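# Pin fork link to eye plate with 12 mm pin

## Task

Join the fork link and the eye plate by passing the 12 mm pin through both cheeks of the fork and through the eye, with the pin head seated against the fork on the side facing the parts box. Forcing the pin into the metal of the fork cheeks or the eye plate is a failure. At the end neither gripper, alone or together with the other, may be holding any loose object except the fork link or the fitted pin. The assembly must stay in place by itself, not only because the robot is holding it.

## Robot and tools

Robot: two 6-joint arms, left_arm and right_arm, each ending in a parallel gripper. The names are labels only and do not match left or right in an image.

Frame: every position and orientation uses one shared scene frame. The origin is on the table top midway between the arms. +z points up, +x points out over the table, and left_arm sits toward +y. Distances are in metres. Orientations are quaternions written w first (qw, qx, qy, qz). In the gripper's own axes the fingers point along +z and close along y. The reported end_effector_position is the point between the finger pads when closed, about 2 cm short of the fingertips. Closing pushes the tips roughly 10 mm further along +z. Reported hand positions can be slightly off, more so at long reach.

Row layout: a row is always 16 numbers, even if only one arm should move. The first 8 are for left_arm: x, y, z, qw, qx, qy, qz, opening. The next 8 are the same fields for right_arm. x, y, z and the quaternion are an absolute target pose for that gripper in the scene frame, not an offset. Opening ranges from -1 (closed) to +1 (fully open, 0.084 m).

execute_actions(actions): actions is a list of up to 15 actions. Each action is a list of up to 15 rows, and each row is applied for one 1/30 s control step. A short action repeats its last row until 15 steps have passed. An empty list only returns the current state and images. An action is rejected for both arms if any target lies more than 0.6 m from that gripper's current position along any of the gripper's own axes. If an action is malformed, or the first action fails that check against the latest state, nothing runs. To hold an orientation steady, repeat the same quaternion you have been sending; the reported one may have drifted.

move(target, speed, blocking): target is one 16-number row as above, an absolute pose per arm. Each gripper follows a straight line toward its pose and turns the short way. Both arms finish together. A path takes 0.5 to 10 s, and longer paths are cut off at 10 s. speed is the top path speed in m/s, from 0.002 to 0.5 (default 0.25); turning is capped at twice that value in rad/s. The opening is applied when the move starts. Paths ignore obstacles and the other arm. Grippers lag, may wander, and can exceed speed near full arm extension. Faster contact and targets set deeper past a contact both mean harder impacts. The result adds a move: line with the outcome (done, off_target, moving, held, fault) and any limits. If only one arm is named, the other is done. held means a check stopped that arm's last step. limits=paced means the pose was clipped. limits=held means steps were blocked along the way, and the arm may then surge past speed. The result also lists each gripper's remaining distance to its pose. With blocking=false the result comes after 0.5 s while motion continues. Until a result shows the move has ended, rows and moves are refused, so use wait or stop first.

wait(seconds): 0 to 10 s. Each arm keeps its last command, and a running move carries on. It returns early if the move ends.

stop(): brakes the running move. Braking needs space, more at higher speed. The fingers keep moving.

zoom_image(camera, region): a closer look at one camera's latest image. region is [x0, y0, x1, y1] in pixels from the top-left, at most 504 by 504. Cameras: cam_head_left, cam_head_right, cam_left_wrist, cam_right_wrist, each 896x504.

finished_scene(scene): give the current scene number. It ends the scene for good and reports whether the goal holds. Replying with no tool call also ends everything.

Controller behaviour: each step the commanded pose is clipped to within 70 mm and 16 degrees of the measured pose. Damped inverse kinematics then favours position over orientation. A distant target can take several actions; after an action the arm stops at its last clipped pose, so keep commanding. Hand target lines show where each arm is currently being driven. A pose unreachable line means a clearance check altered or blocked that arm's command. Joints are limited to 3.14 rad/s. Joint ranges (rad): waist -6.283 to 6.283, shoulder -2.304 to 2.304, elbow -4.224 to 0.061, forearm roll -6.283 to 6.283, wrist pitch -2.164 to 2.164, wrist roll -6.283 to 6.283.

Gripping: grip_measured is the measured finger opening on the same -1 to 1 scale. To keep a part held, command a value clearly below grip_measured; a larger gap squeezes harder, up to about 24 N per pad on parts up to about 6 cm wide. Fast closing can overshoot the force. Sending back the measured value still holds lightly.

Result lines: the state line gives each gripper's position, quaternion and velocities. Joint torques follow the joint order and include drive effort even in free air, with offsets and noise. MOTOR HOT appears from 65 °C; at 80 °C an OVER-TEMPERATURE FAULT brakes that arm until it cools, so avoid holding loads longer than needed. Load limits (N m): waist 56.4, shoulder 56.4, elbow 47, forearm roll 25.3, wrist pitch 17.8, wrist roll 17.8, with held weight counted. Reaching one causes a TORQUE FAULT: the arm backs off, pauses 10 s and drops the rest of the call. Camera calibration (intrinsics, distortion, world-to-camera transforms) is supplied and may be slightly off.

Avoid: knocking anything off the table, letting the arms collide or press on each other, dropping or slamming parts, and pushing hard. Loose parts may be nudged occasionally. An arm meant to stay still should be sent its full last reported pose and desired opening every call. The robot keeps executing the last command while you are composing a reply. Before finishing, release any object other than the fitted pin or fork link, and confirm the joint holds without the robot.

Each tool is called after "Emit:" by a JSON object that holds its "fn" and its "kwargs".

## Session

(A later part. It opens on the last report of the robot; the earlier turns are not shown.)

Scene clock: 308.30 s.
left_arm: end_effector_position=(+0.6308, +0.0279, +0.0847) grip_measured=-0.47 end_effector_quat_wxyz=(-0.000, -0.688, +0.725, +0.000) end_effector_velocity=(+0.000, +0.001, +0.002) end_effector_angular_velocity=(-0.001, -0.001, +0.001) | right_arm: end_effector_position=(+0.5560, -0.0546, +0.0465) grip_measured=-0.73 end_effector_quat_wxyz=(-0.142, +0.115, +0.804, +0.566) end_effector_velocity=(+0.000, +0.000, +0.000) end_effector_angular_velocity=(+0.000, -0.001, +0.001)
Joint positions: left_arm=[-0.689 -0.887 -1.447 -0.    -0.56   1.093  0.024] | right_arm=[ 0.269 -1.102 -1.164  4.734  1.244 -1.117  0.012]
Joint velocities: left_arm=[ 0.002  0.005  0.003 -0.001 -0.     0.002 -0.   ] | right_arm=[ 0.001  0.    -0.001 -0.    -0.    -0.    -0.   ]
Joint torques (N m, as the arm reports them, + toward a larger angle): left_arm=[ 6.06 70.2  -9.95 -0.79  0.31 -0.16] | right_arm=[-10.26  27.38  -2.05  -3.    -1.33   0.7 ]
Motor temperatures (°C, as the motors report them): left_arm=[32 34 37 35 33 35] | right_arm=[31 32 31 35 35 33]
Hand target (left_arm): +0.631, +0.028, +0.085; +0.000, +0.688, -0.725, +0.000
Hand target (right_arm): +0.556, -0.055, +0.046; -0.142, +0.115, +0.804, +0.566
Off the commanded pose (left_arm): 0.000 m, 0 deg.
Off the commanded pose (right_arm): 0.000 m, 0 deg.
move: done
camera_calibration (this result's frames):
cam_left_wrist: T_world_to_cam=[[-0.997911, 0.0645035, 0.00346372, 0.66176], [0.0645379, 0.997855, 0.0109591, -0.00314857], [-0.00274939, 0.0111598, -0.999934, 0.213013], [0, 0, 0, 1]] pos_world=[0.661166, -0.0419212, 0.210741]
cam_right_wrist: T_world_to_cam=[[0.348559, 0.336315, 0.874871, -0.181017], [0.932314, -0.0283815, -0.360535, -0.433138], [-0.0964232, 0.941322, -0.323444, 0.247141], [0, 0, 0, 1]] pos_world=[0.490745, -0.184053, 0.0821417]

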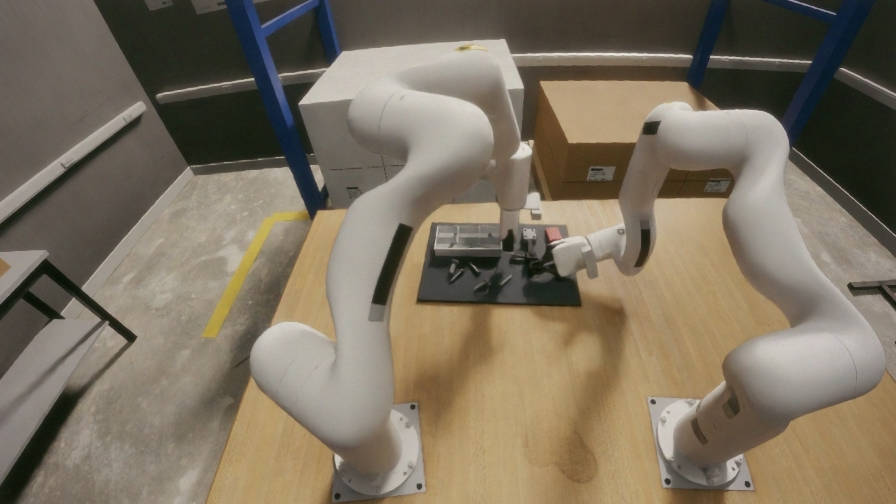

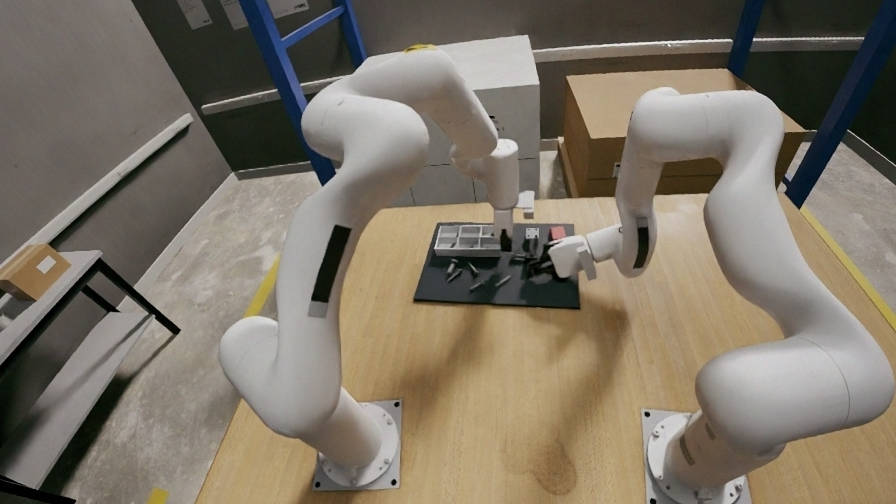

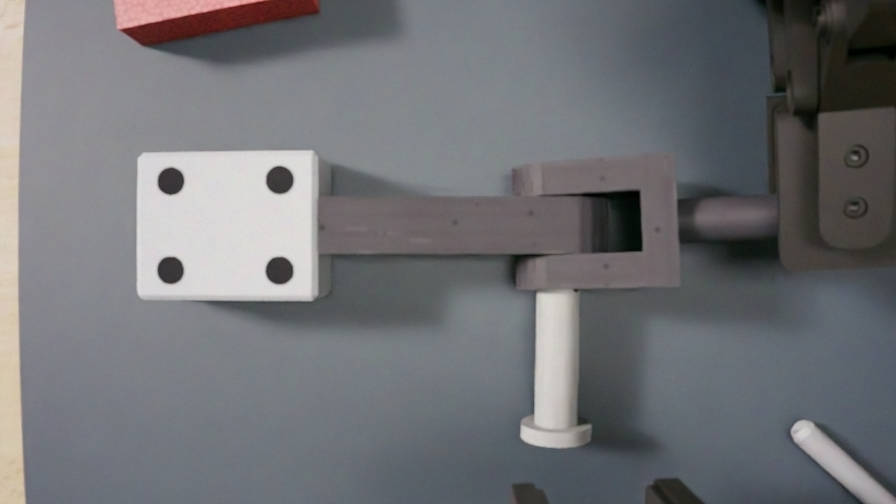

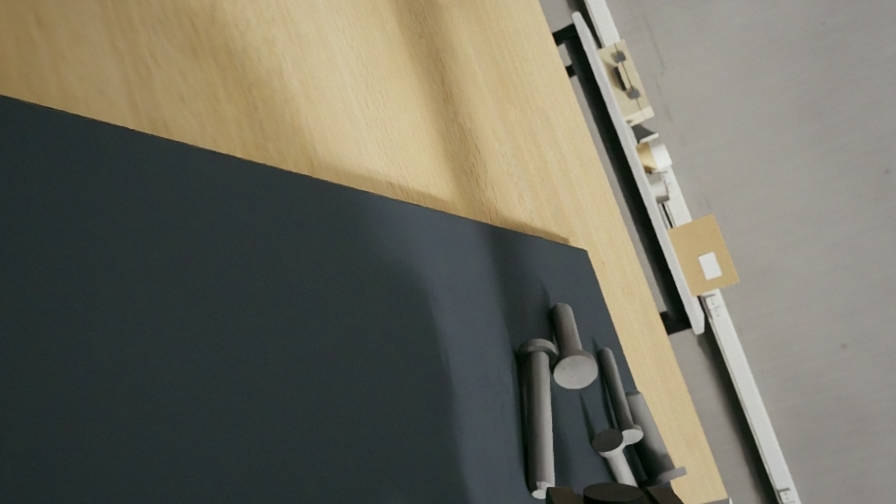

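Emit:
{"fn": "move", "kwargs": {"target": [0.632,0.030,0.06,0,0.688,-0.725,0,-1,0.556,-0.049,0.0465,-0.1218,0.143,0.799,0.5704,-1], "speed": 0.01}}

Emit:
{"fn": "move", "kwargs": {"target": [0.632,0.029,0.038,0,0.688,-0.725,0,-1,0.556,-0.049,0.0465,-0.1218,0.143,0.799,0.5704,-1], "speed": 0.02}}

Emit:
{"fn": "move", "kwargs": {"target": [0.632,0.017,0.038,0,0.688,-0.725,0,-1,0.556,-0.049,0.0465,-0.1218,0.143,0.799,0.5704,-1], "speed": 0.005}}

Scene clock: 315.20 s.
left_arm: end_effector_position=(+0.6320, +0.0300, +0.0601) grip_measured=-1.00 end_effector_quat_wxyz=(+0.000, -0.688, +0.725, +0.000) end_effector_velocity=(+0.000, +0.000, -0.001) end_effector_angular_velocity=(+0.001, +0.000, -0.001) | right_arm: end_effector_position=(+0.5560, -0.0491, +0.0465) grip_measured=-0.73 end_effector_quat_wxyz=(-0.122, +0.143, +0.799, +0.571) end_effector_velocity=(-0.000, +0.000, -0.000) end_effector_angular_velocity=(-0.000, +0.001, -0.005)
Joint positions: left_arm=[-0.686 -0.928 -1.454  0.    -0.526  1.097  0.   ] | right_arm=[ 0.282 -1.087 -1.12   4.827  1.242 -1.149  0.012]
Joint velocities: left_arm=[ 0.    -0.003 -0.001  0.001  0.001  0.     0.   ] | right_arm=[ 0.001  0.     0.003  0.006 -0.    -0.001 -0.   ]
Joint torques (N m, as the arm reports them, + toward a larger angle): left_arm=[  7.04  71.56 -10.27  -0.41   0.4   -0.25] | right_arm=[-1.57 34.13 -4.16 -0.28  0.09  0.58]
Motor temperatures (°C, as the motors report them): left_arm=[32 34 37 35 33 35] | right_arm=[31 32 31 35 35 33]
Hand target (left_arm): +0.632, +0.030, +0.060; -0.000, +0.688, -0.725, -0.000
Hand target (right_arm): +0.556, -0.049, +0.046; -0.122, +0.143, +0.799, +0.571
Off the commanded pose (left_arm): 0.000 m, 0 deg.
Off the commanded pose (right_arm): 0.000 m, 0 deg.
move: done
camera_calibration (this result's frames):
cam_left_wrist: T_world_to_cam=[[-0.997919, 0.064388, 0.00335089, 0.66298], [0.0644213, 0.997862, 0.0110202, -0.00496785], [-0.00263416, 0.0112131, -0.999934, 0.18834], [0, 0, 0, 1]] pos_world=[0.662417, -0.0398426, 0.18616]
cam_right_wrist: T_world_to_cam=[[0.370894, 0.311425, 0.874901, -0.196481], [0.928159, -0.0929114, -0.3604, -0.433859], [-0.0309494, 0.945718, -0.323513, 0.205737], [0, 0, 0, 1]] pos_world=[0.481932, -0.173691, 0.0820974]

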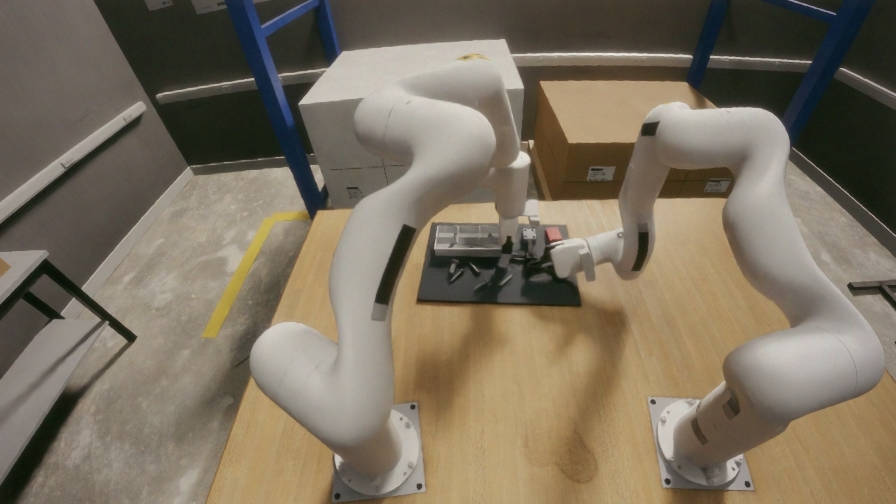

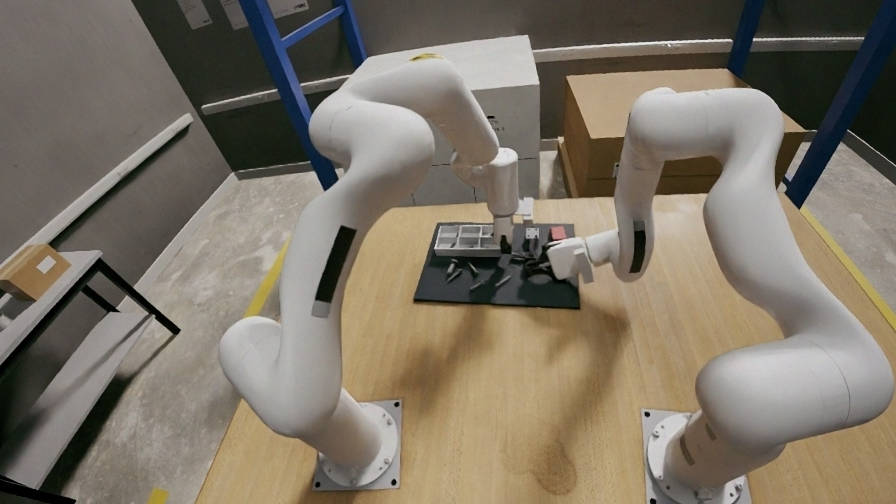

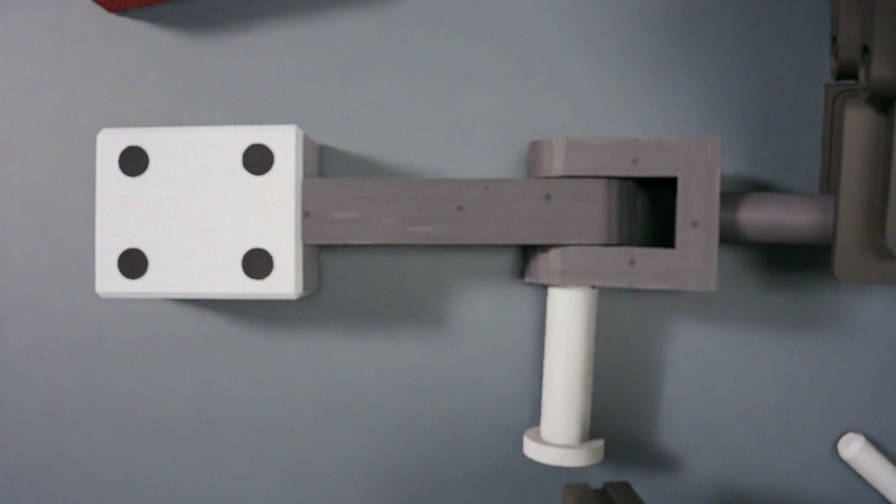

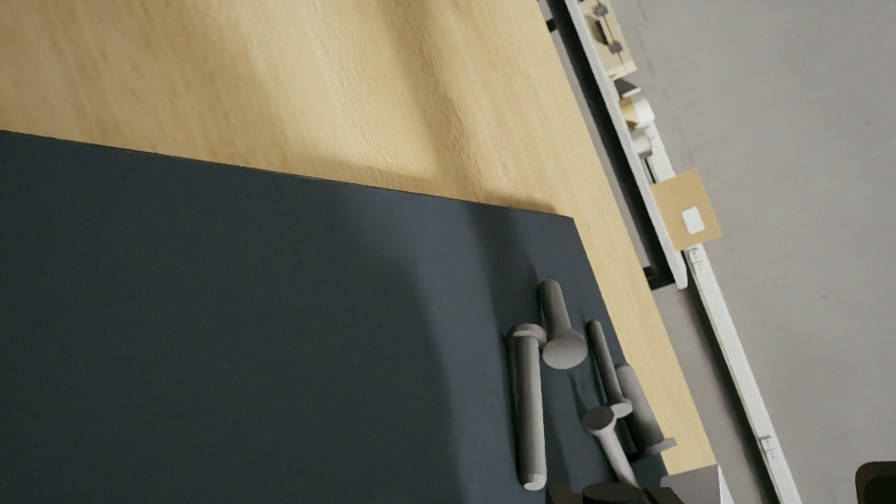

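Scene clock: 316.60 s.
left_arm: end_effector_position=(+0.6320, +0.0291, +0.0382) grip_measured=-1.00 end_effector_quat_wxyz=(+0.000, -0.688, +0.725, +0.000) end_effector_velocity=(+0.001, -0.000, +0.000) end_effector_angular_velocity=(-0.002, -0.003, +0.001) | right_arm: end_effector_position=(+0.5560, -0.0490, +0.0465) grip_measured=-0.73 end_effector_quat_wxyz=(-0.122, +0.143, +0.799, +0.571) end_effector_velocity=(-0.001, -0.000, -0.001) end_effector_angular_velocity=(-0.000, +0.002, -0.000)
Joint positions: left_arm=[-0.687 -0.967 -1.465  0.    -0.498  1.095  0.   ] | right_arm=[ 0.282 -1.087 -1.119  4.827  1.242 -1.149  0.012]
Joint velocities: left_arm=[ 0.    -0.001 -0.002 -0.     0.002 -0.     0.   ] | right_arm=[-0.    -0.001  0.001  0.    -0.    -0.     0.   ]
Joint torques (N m, as the arm reports them, + toward a larger angle): left_arm=[ 5.07 71.32 -9.96 -1.17  0.66 -0.32] | right_arm=[-0.89 33.87 -7.38 -1.51  0.29  0.44]
Motor temperatures (°C, as the motors report them): left_arm=[32 34 37 35 33 35] | right_arm=[31 32 31 35 35 33]
Hand target (left_arm): +0.632, +0.029, +0.038; -0.000, +0.688, -0.725, -0.000
Hand target (right_arm): +0.556, -0.049, +0.046; -0.122, +0.143, +0.799, +0.571
Off the commanded pose (left_arm): 0.000 m, 0 deg.
Off the commanded pose (right_arm): 0.000 m, 0 deg.
move: done
camera_calibration (this result's frames):
cam_left_wrist: T_world_to_cam=[[-0.99792, 0.0643686, 0.00352341, 0.663093], [0.0644042, 0.997862, 0.0111177, -0.00381357], [-0.00280024, 0.0113215, -0.999932, 0.166492], [0, 0, 0, 1]] pos_world=[0.662426, -0.0407619, 0.164187]
cam_right_wrist: T_world_to_cam=[[0.371123, 0.311396, 0.874814, -0.196652], [0.928076, -0.0932456, -0.360527, -0.433806], [-0.0306943, 0.945694, -0.323605, 0.205545], [0, 0, 0, 1]] pos_world=[0.481896, -0.173596, 0.0821508]

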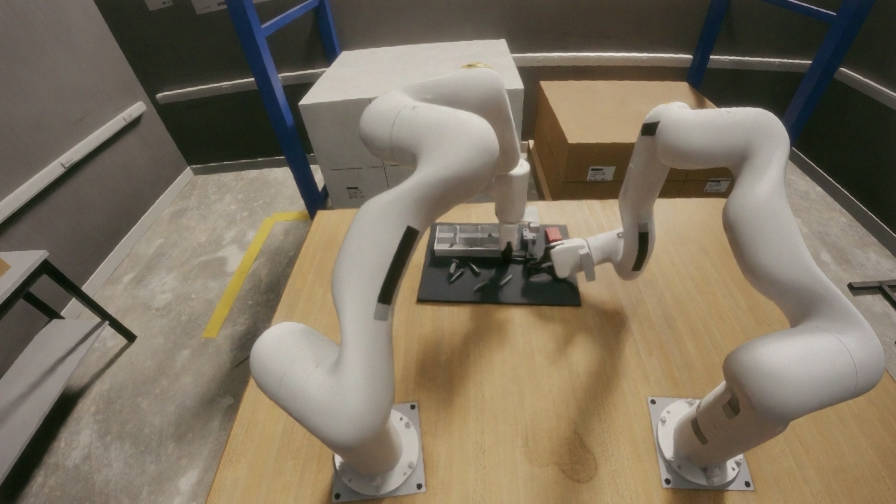

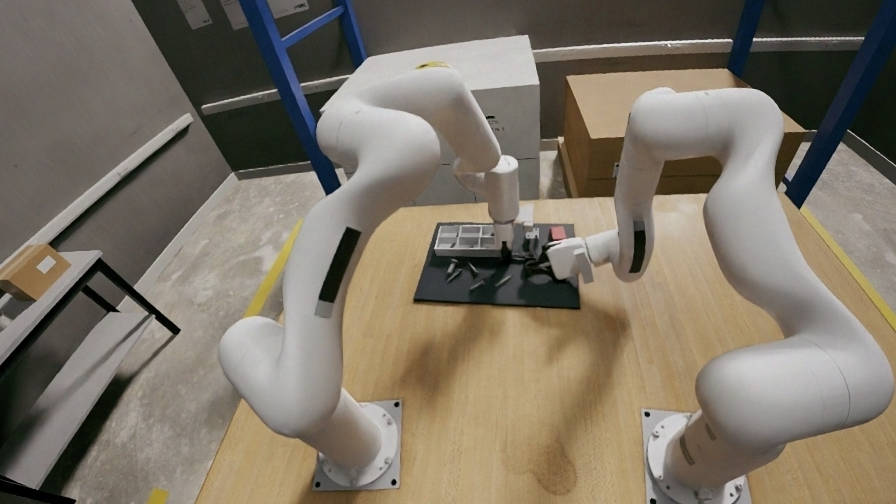

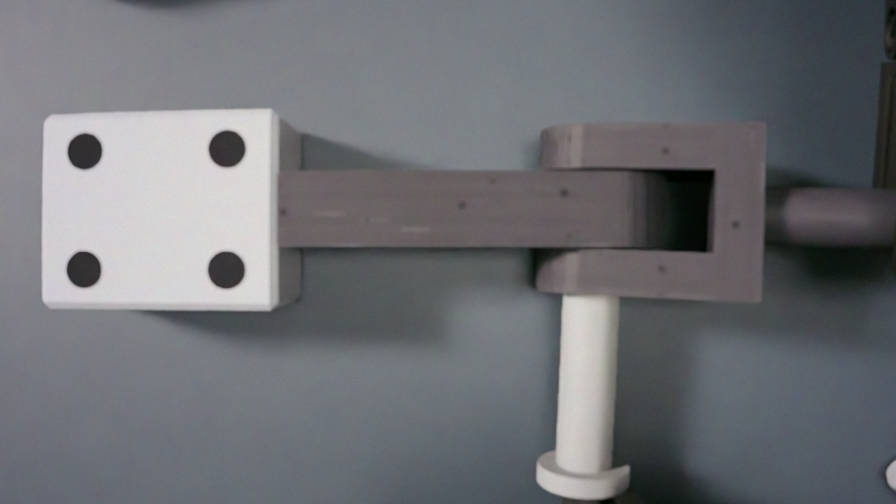

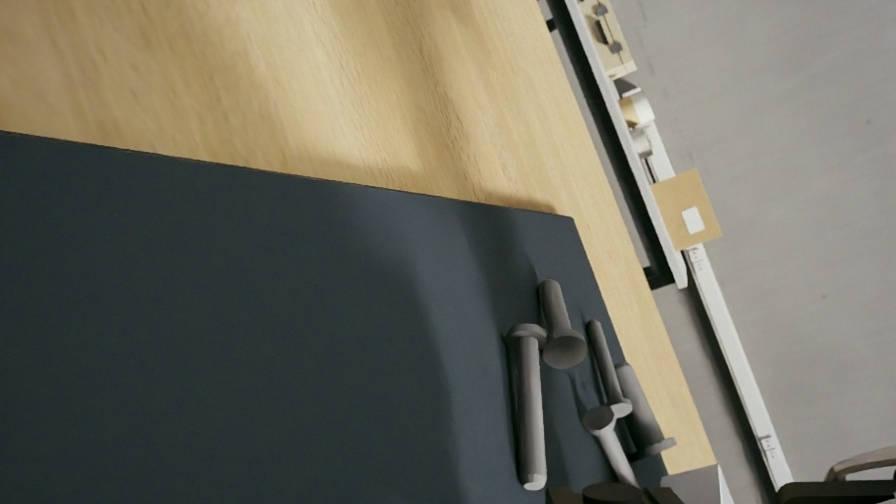

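Scene clock: 319.23 s.
left_arm: end_effector_position=(+0.6322, +0.0244, +0.0379) grip_measured=-1.00 end_effector_quat_wxyz=(-0.001, -0.690, +0.724, +0.007) end_effector_velocity=(+0.000, +0.000, +0.001) end_effector_angular_velocity=(+0.002, +0.001, -0.000) | right_arm: end_effector_position=(+0.5560, -0.0490, +0.0465) grip_measured=-0.73 end_effector_quat_wxyz=(-0.122, +0.143, +0.799, +0.571) end_effector_velocity=(+0.000, +0.000, -0.000) end_effector_angular_velocity=(+0.000, +0.001, -0.000)
Joint positions: left_arm=[-0.694 -0.979 -1.488  0.005 -0.523  1.08   0.   ] | right_arm=[ 0.282 -1.087 -1.119  4.827  1.242 -1.149  0.012]
Joint velocities: left_arm=[ 0.    -0.    -0.002  0.002 -0.003 -0.001  0.   ] | right_arm=[ 0.001 -0.    -0.     0.001  0.     0.001 -0.   ]
Joint torques (N m, as the arm reports them, + toward a larger angle): left_arm=[-49.01  74.87 -20.95 -11.23   6.79  -0.39] | right_arm=[-0.5  32.42 -7.48  0.    0.78  0.72]
Motor temperatures (°C, as the motors report them): left_arm=[32 34 37 35 33 35] | right_arm=[31 32 31 35 35 33]
Hand target (left_arm): +0.632, +0.017, +0.038; +0.000, +0.688, -0.725, -0.000
Hand target (right_arm): +0.556, -0.049, +0.047; -0.122, +0.143, +0.799, +0.571
Off the commanded pose (left_arm): 0.007 m, 1 deg.
Off the commanded pose (right_arm): 0.000 m, 0 deg.
move: off_target (left_arm)
camera_calibration (this result's frames):
cam_left_wrist: T_world_to_cam=[[-0.998112, 0.0595772, 0.0149305, 0.66337], [0.0598622, 0.998018, 0.0194261, 0.00337905], [-0.0137435, 0.0202832, -0.9997, 0.173014], [0, 0, 0, 1]] pos_world=[0.664293, -0.0464033, 0.162992]
cam_right_wrist: T_world_to_cam=[[0.371139, 0.311405, 0.874804, -0.196651], [0.92807, -0.0932687, -0.360536, -0.433805], [-0.0306809, 0.945689, -0.323621, 0.205549], [0, 0, 0, 1]] pos_world=[0.481893, -0.173608, 0.0821489]

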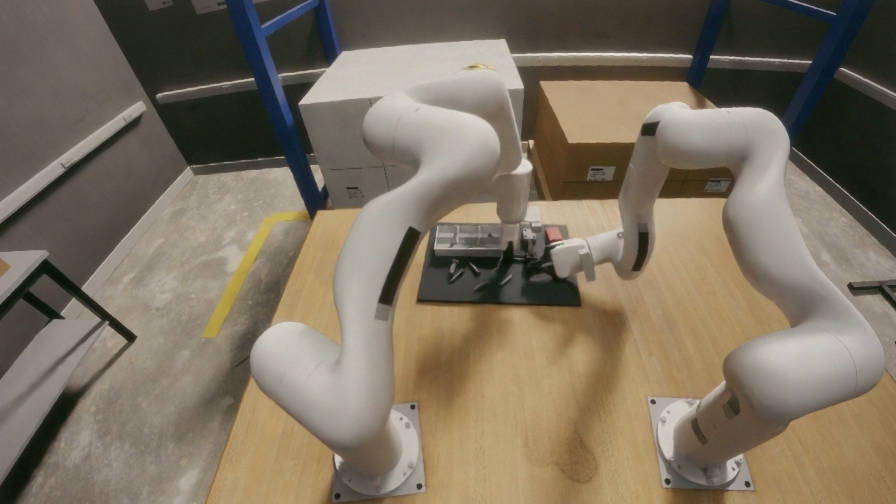

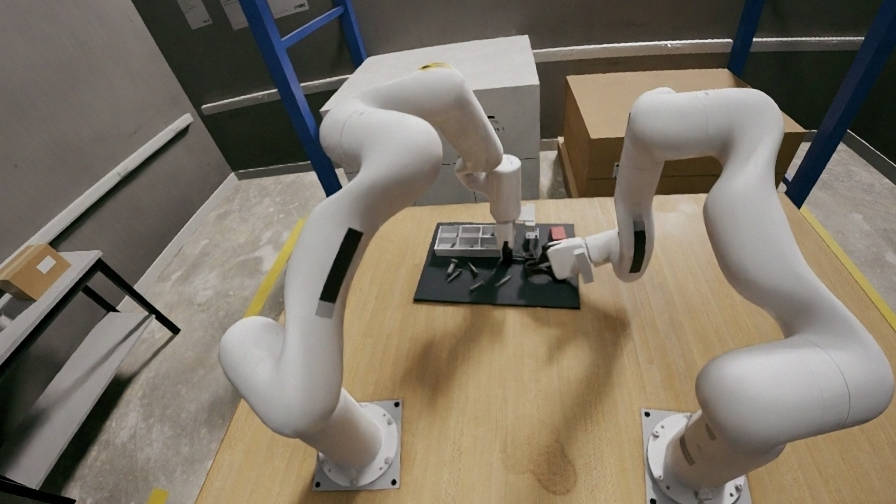

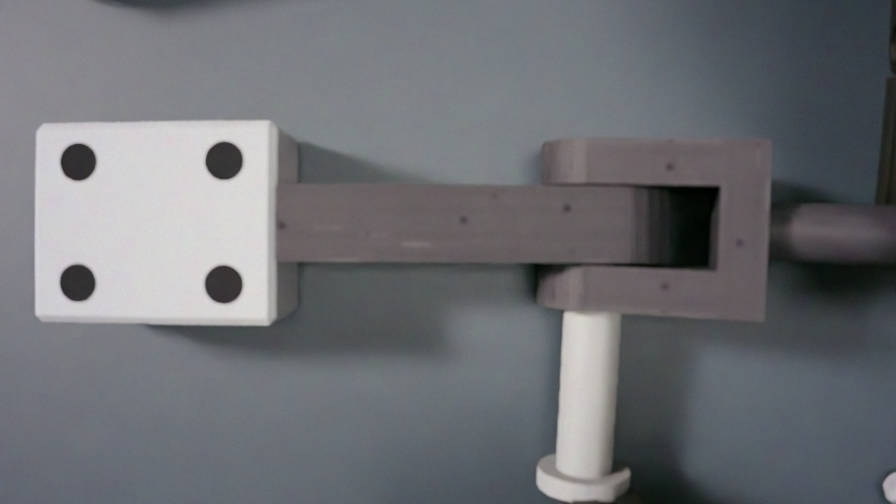

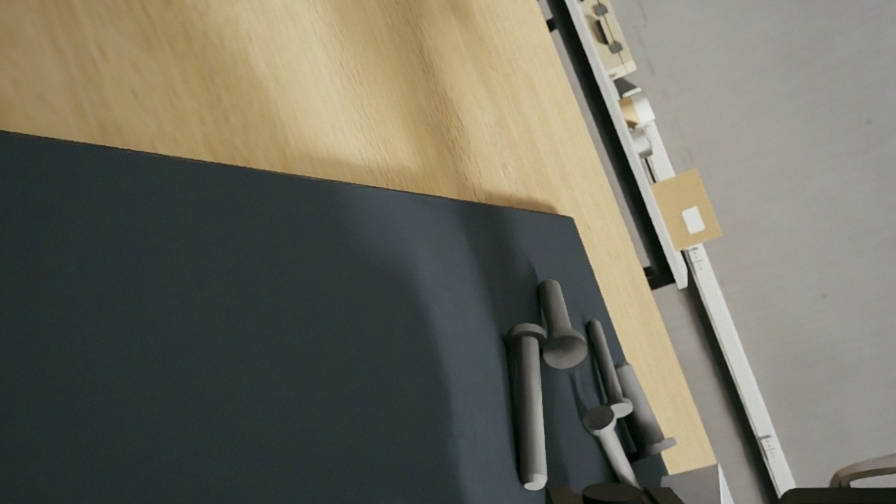

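Emit:
{"fn": "execute_actions", "kwargs": {"actions": [[[0.632,0.027,0.038,0,0.688,-0.725,0,-1,0.556,-0.049,0.0465,-0.1218,0.143,0.799,0.5704,-1]],[[0.632,0.0255,0.038,0,0.688,-0.725,0,-1,0.555,-0.049,0.0465,-0.1218,0.143,0.799,0.5704,-1]],[[0.632,0.0255,0.038,0,0.688,-0.725,0,-1,0.554,-0.049,0.0465,-0.1218,0.143,0.799,0.5704,-1]],[[0.632,0.0255,0.038,0,0.688,-0.725,0,-1,0.553,-0.049,0.0465,-0.1218,0.143,0.799,0.5704,-1]],[[0.632,0.0255,0.038,0,0.688,-0.725,0,-1,0.552,-0.049,0.0465,-0.1218,0.143,0.799,0.5704,-1]],[[0.632,0.0255,0.038,0,0.688,-0.725,0,-1,0.551,-0.049,0.0465,-0.1218,0.143,0.799,0.5704,-1]]]}}

Scene clock: 324.43 s.
left_arm: end_effector_position=(+0.6319, +0.0256, +0.0380) grip_measured=-1.00 end_effector_quat_wxyz=(-0.000, -0.688, +0.725, +0.000) end_effector_velocity=(-0.000, -0.000, +0.000) end_effector_angular_velocity=(+0.000, +0.000, -0.001) | right_arm: end_effector_position=(+0.5514, -0.0490, +0.0466) grip_measured=-0.73 end_effector_quat_wxyz=(-0.121, +0.143, +0.799, +0.571) end_effector_velocity=(+0.001, +0.000, +0.001) end_effector_angular_velocity=(+0.000, -0.001, -0.001)
Joint positions: left_arm=[-0.691 -0.971 -1.472  0.    -0.501  1.091  0.   ] | right_arm=[ 0.284 -1.082 -1.105  4.833  1.243 -1.16   0.012]
Joint velocities: left_arm=[-0.     0.001 -0.     0.    -0.001  0.     0.   ] | right_arm=[ 0.     0.001 -0.001  0.001  0.     0.001 -0.   ]
Joint torques (N m, as the arm reports them, + toward a larger angle): left_arm=[-17.53  76.7  -16.4   -5.1    3.95  -0.39] | right_arm=[ 4.87 33.36  2.59 -7.32  1.29  0.66]
Motor temperatures (°C, as the motors report them): left_arm=[32 34 37 35 33 35] | right_arm=[31 32 31 35 35 33]
Hand target (left_arm): +0.632, +0.026, +0.038; +0.000, +0.688, -0.725, -0.000
Hand target (right_arm): +0.551, -0.049, +0.047; -0.122, +0.143, +0.799, +0.571
Off the commanded pose (left_arm): 0.000 m, 0 deg.
Off the commanded pose (right_arm): 0.000 m, 0 deg.
camera_calibration (this result's frames):
cam_left_wrist: T_world_to_cam=[[-0.997924, 0.0642844, 0.00378411, 0.66325], [0.064323, 0.997867, 0.0111586, -0.000321519], [-0.00305871, 0.0113789, -0.999931, 0.166525], [0, 0, 0, 1]] pos_world=[0.662404, -0.0442107, 0.164007]
cam_right_wrist: T_world_to_cam=[[0.371089, 0.311044, 0.874954, -0.195012], [0.928118, -0.093979, -0.360228, -0.429539], [-0.0298195, 0.945738, -0.32356, 0.204906], [0, 0, 0, 1]] pos_world=[0.47714, -0.173498, 0.0821937]

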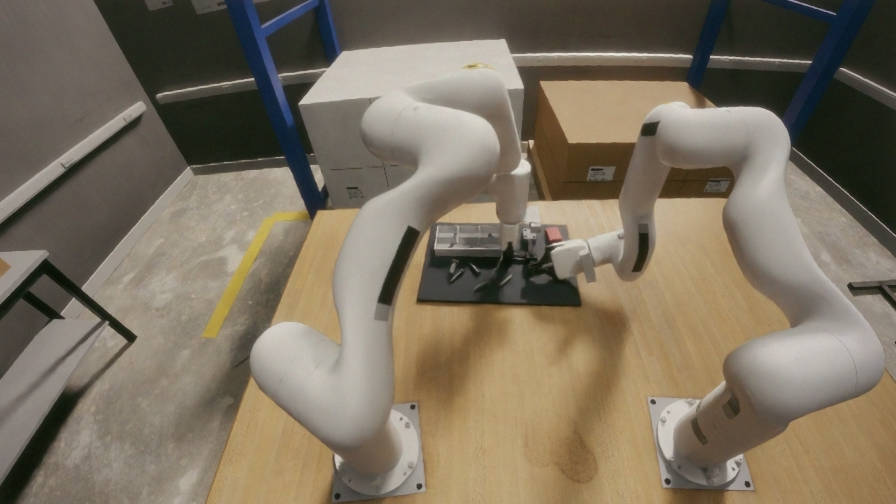

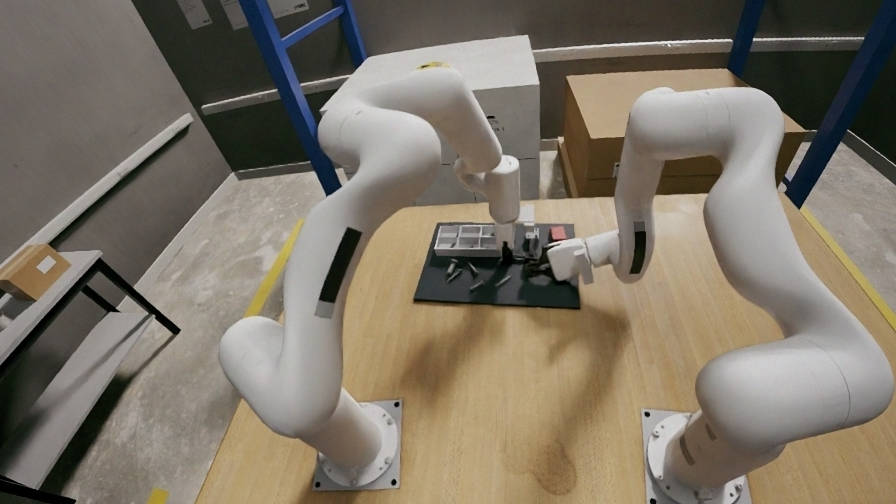

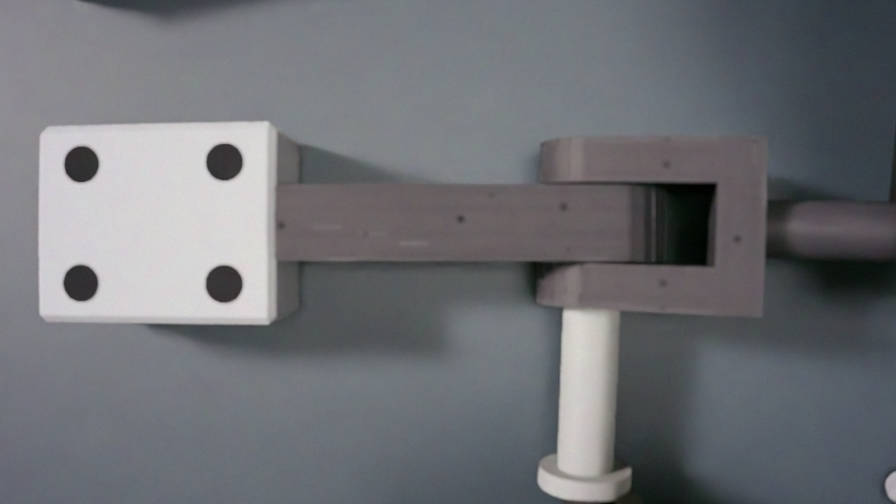

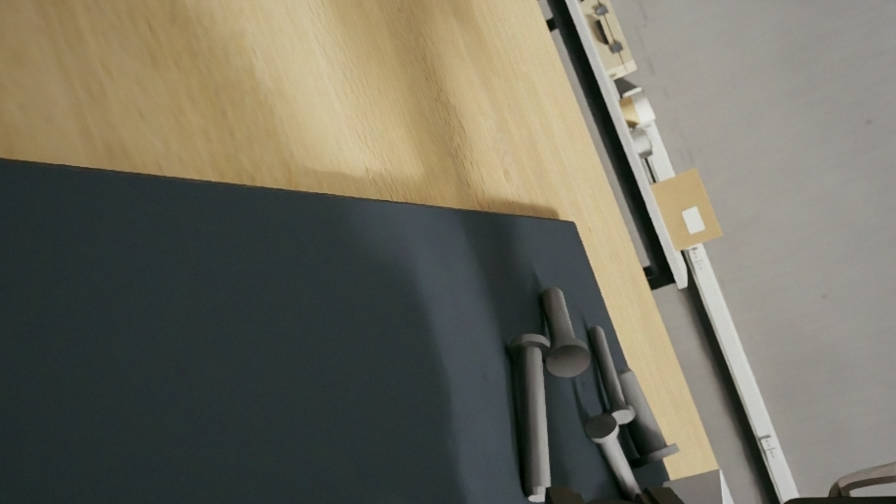

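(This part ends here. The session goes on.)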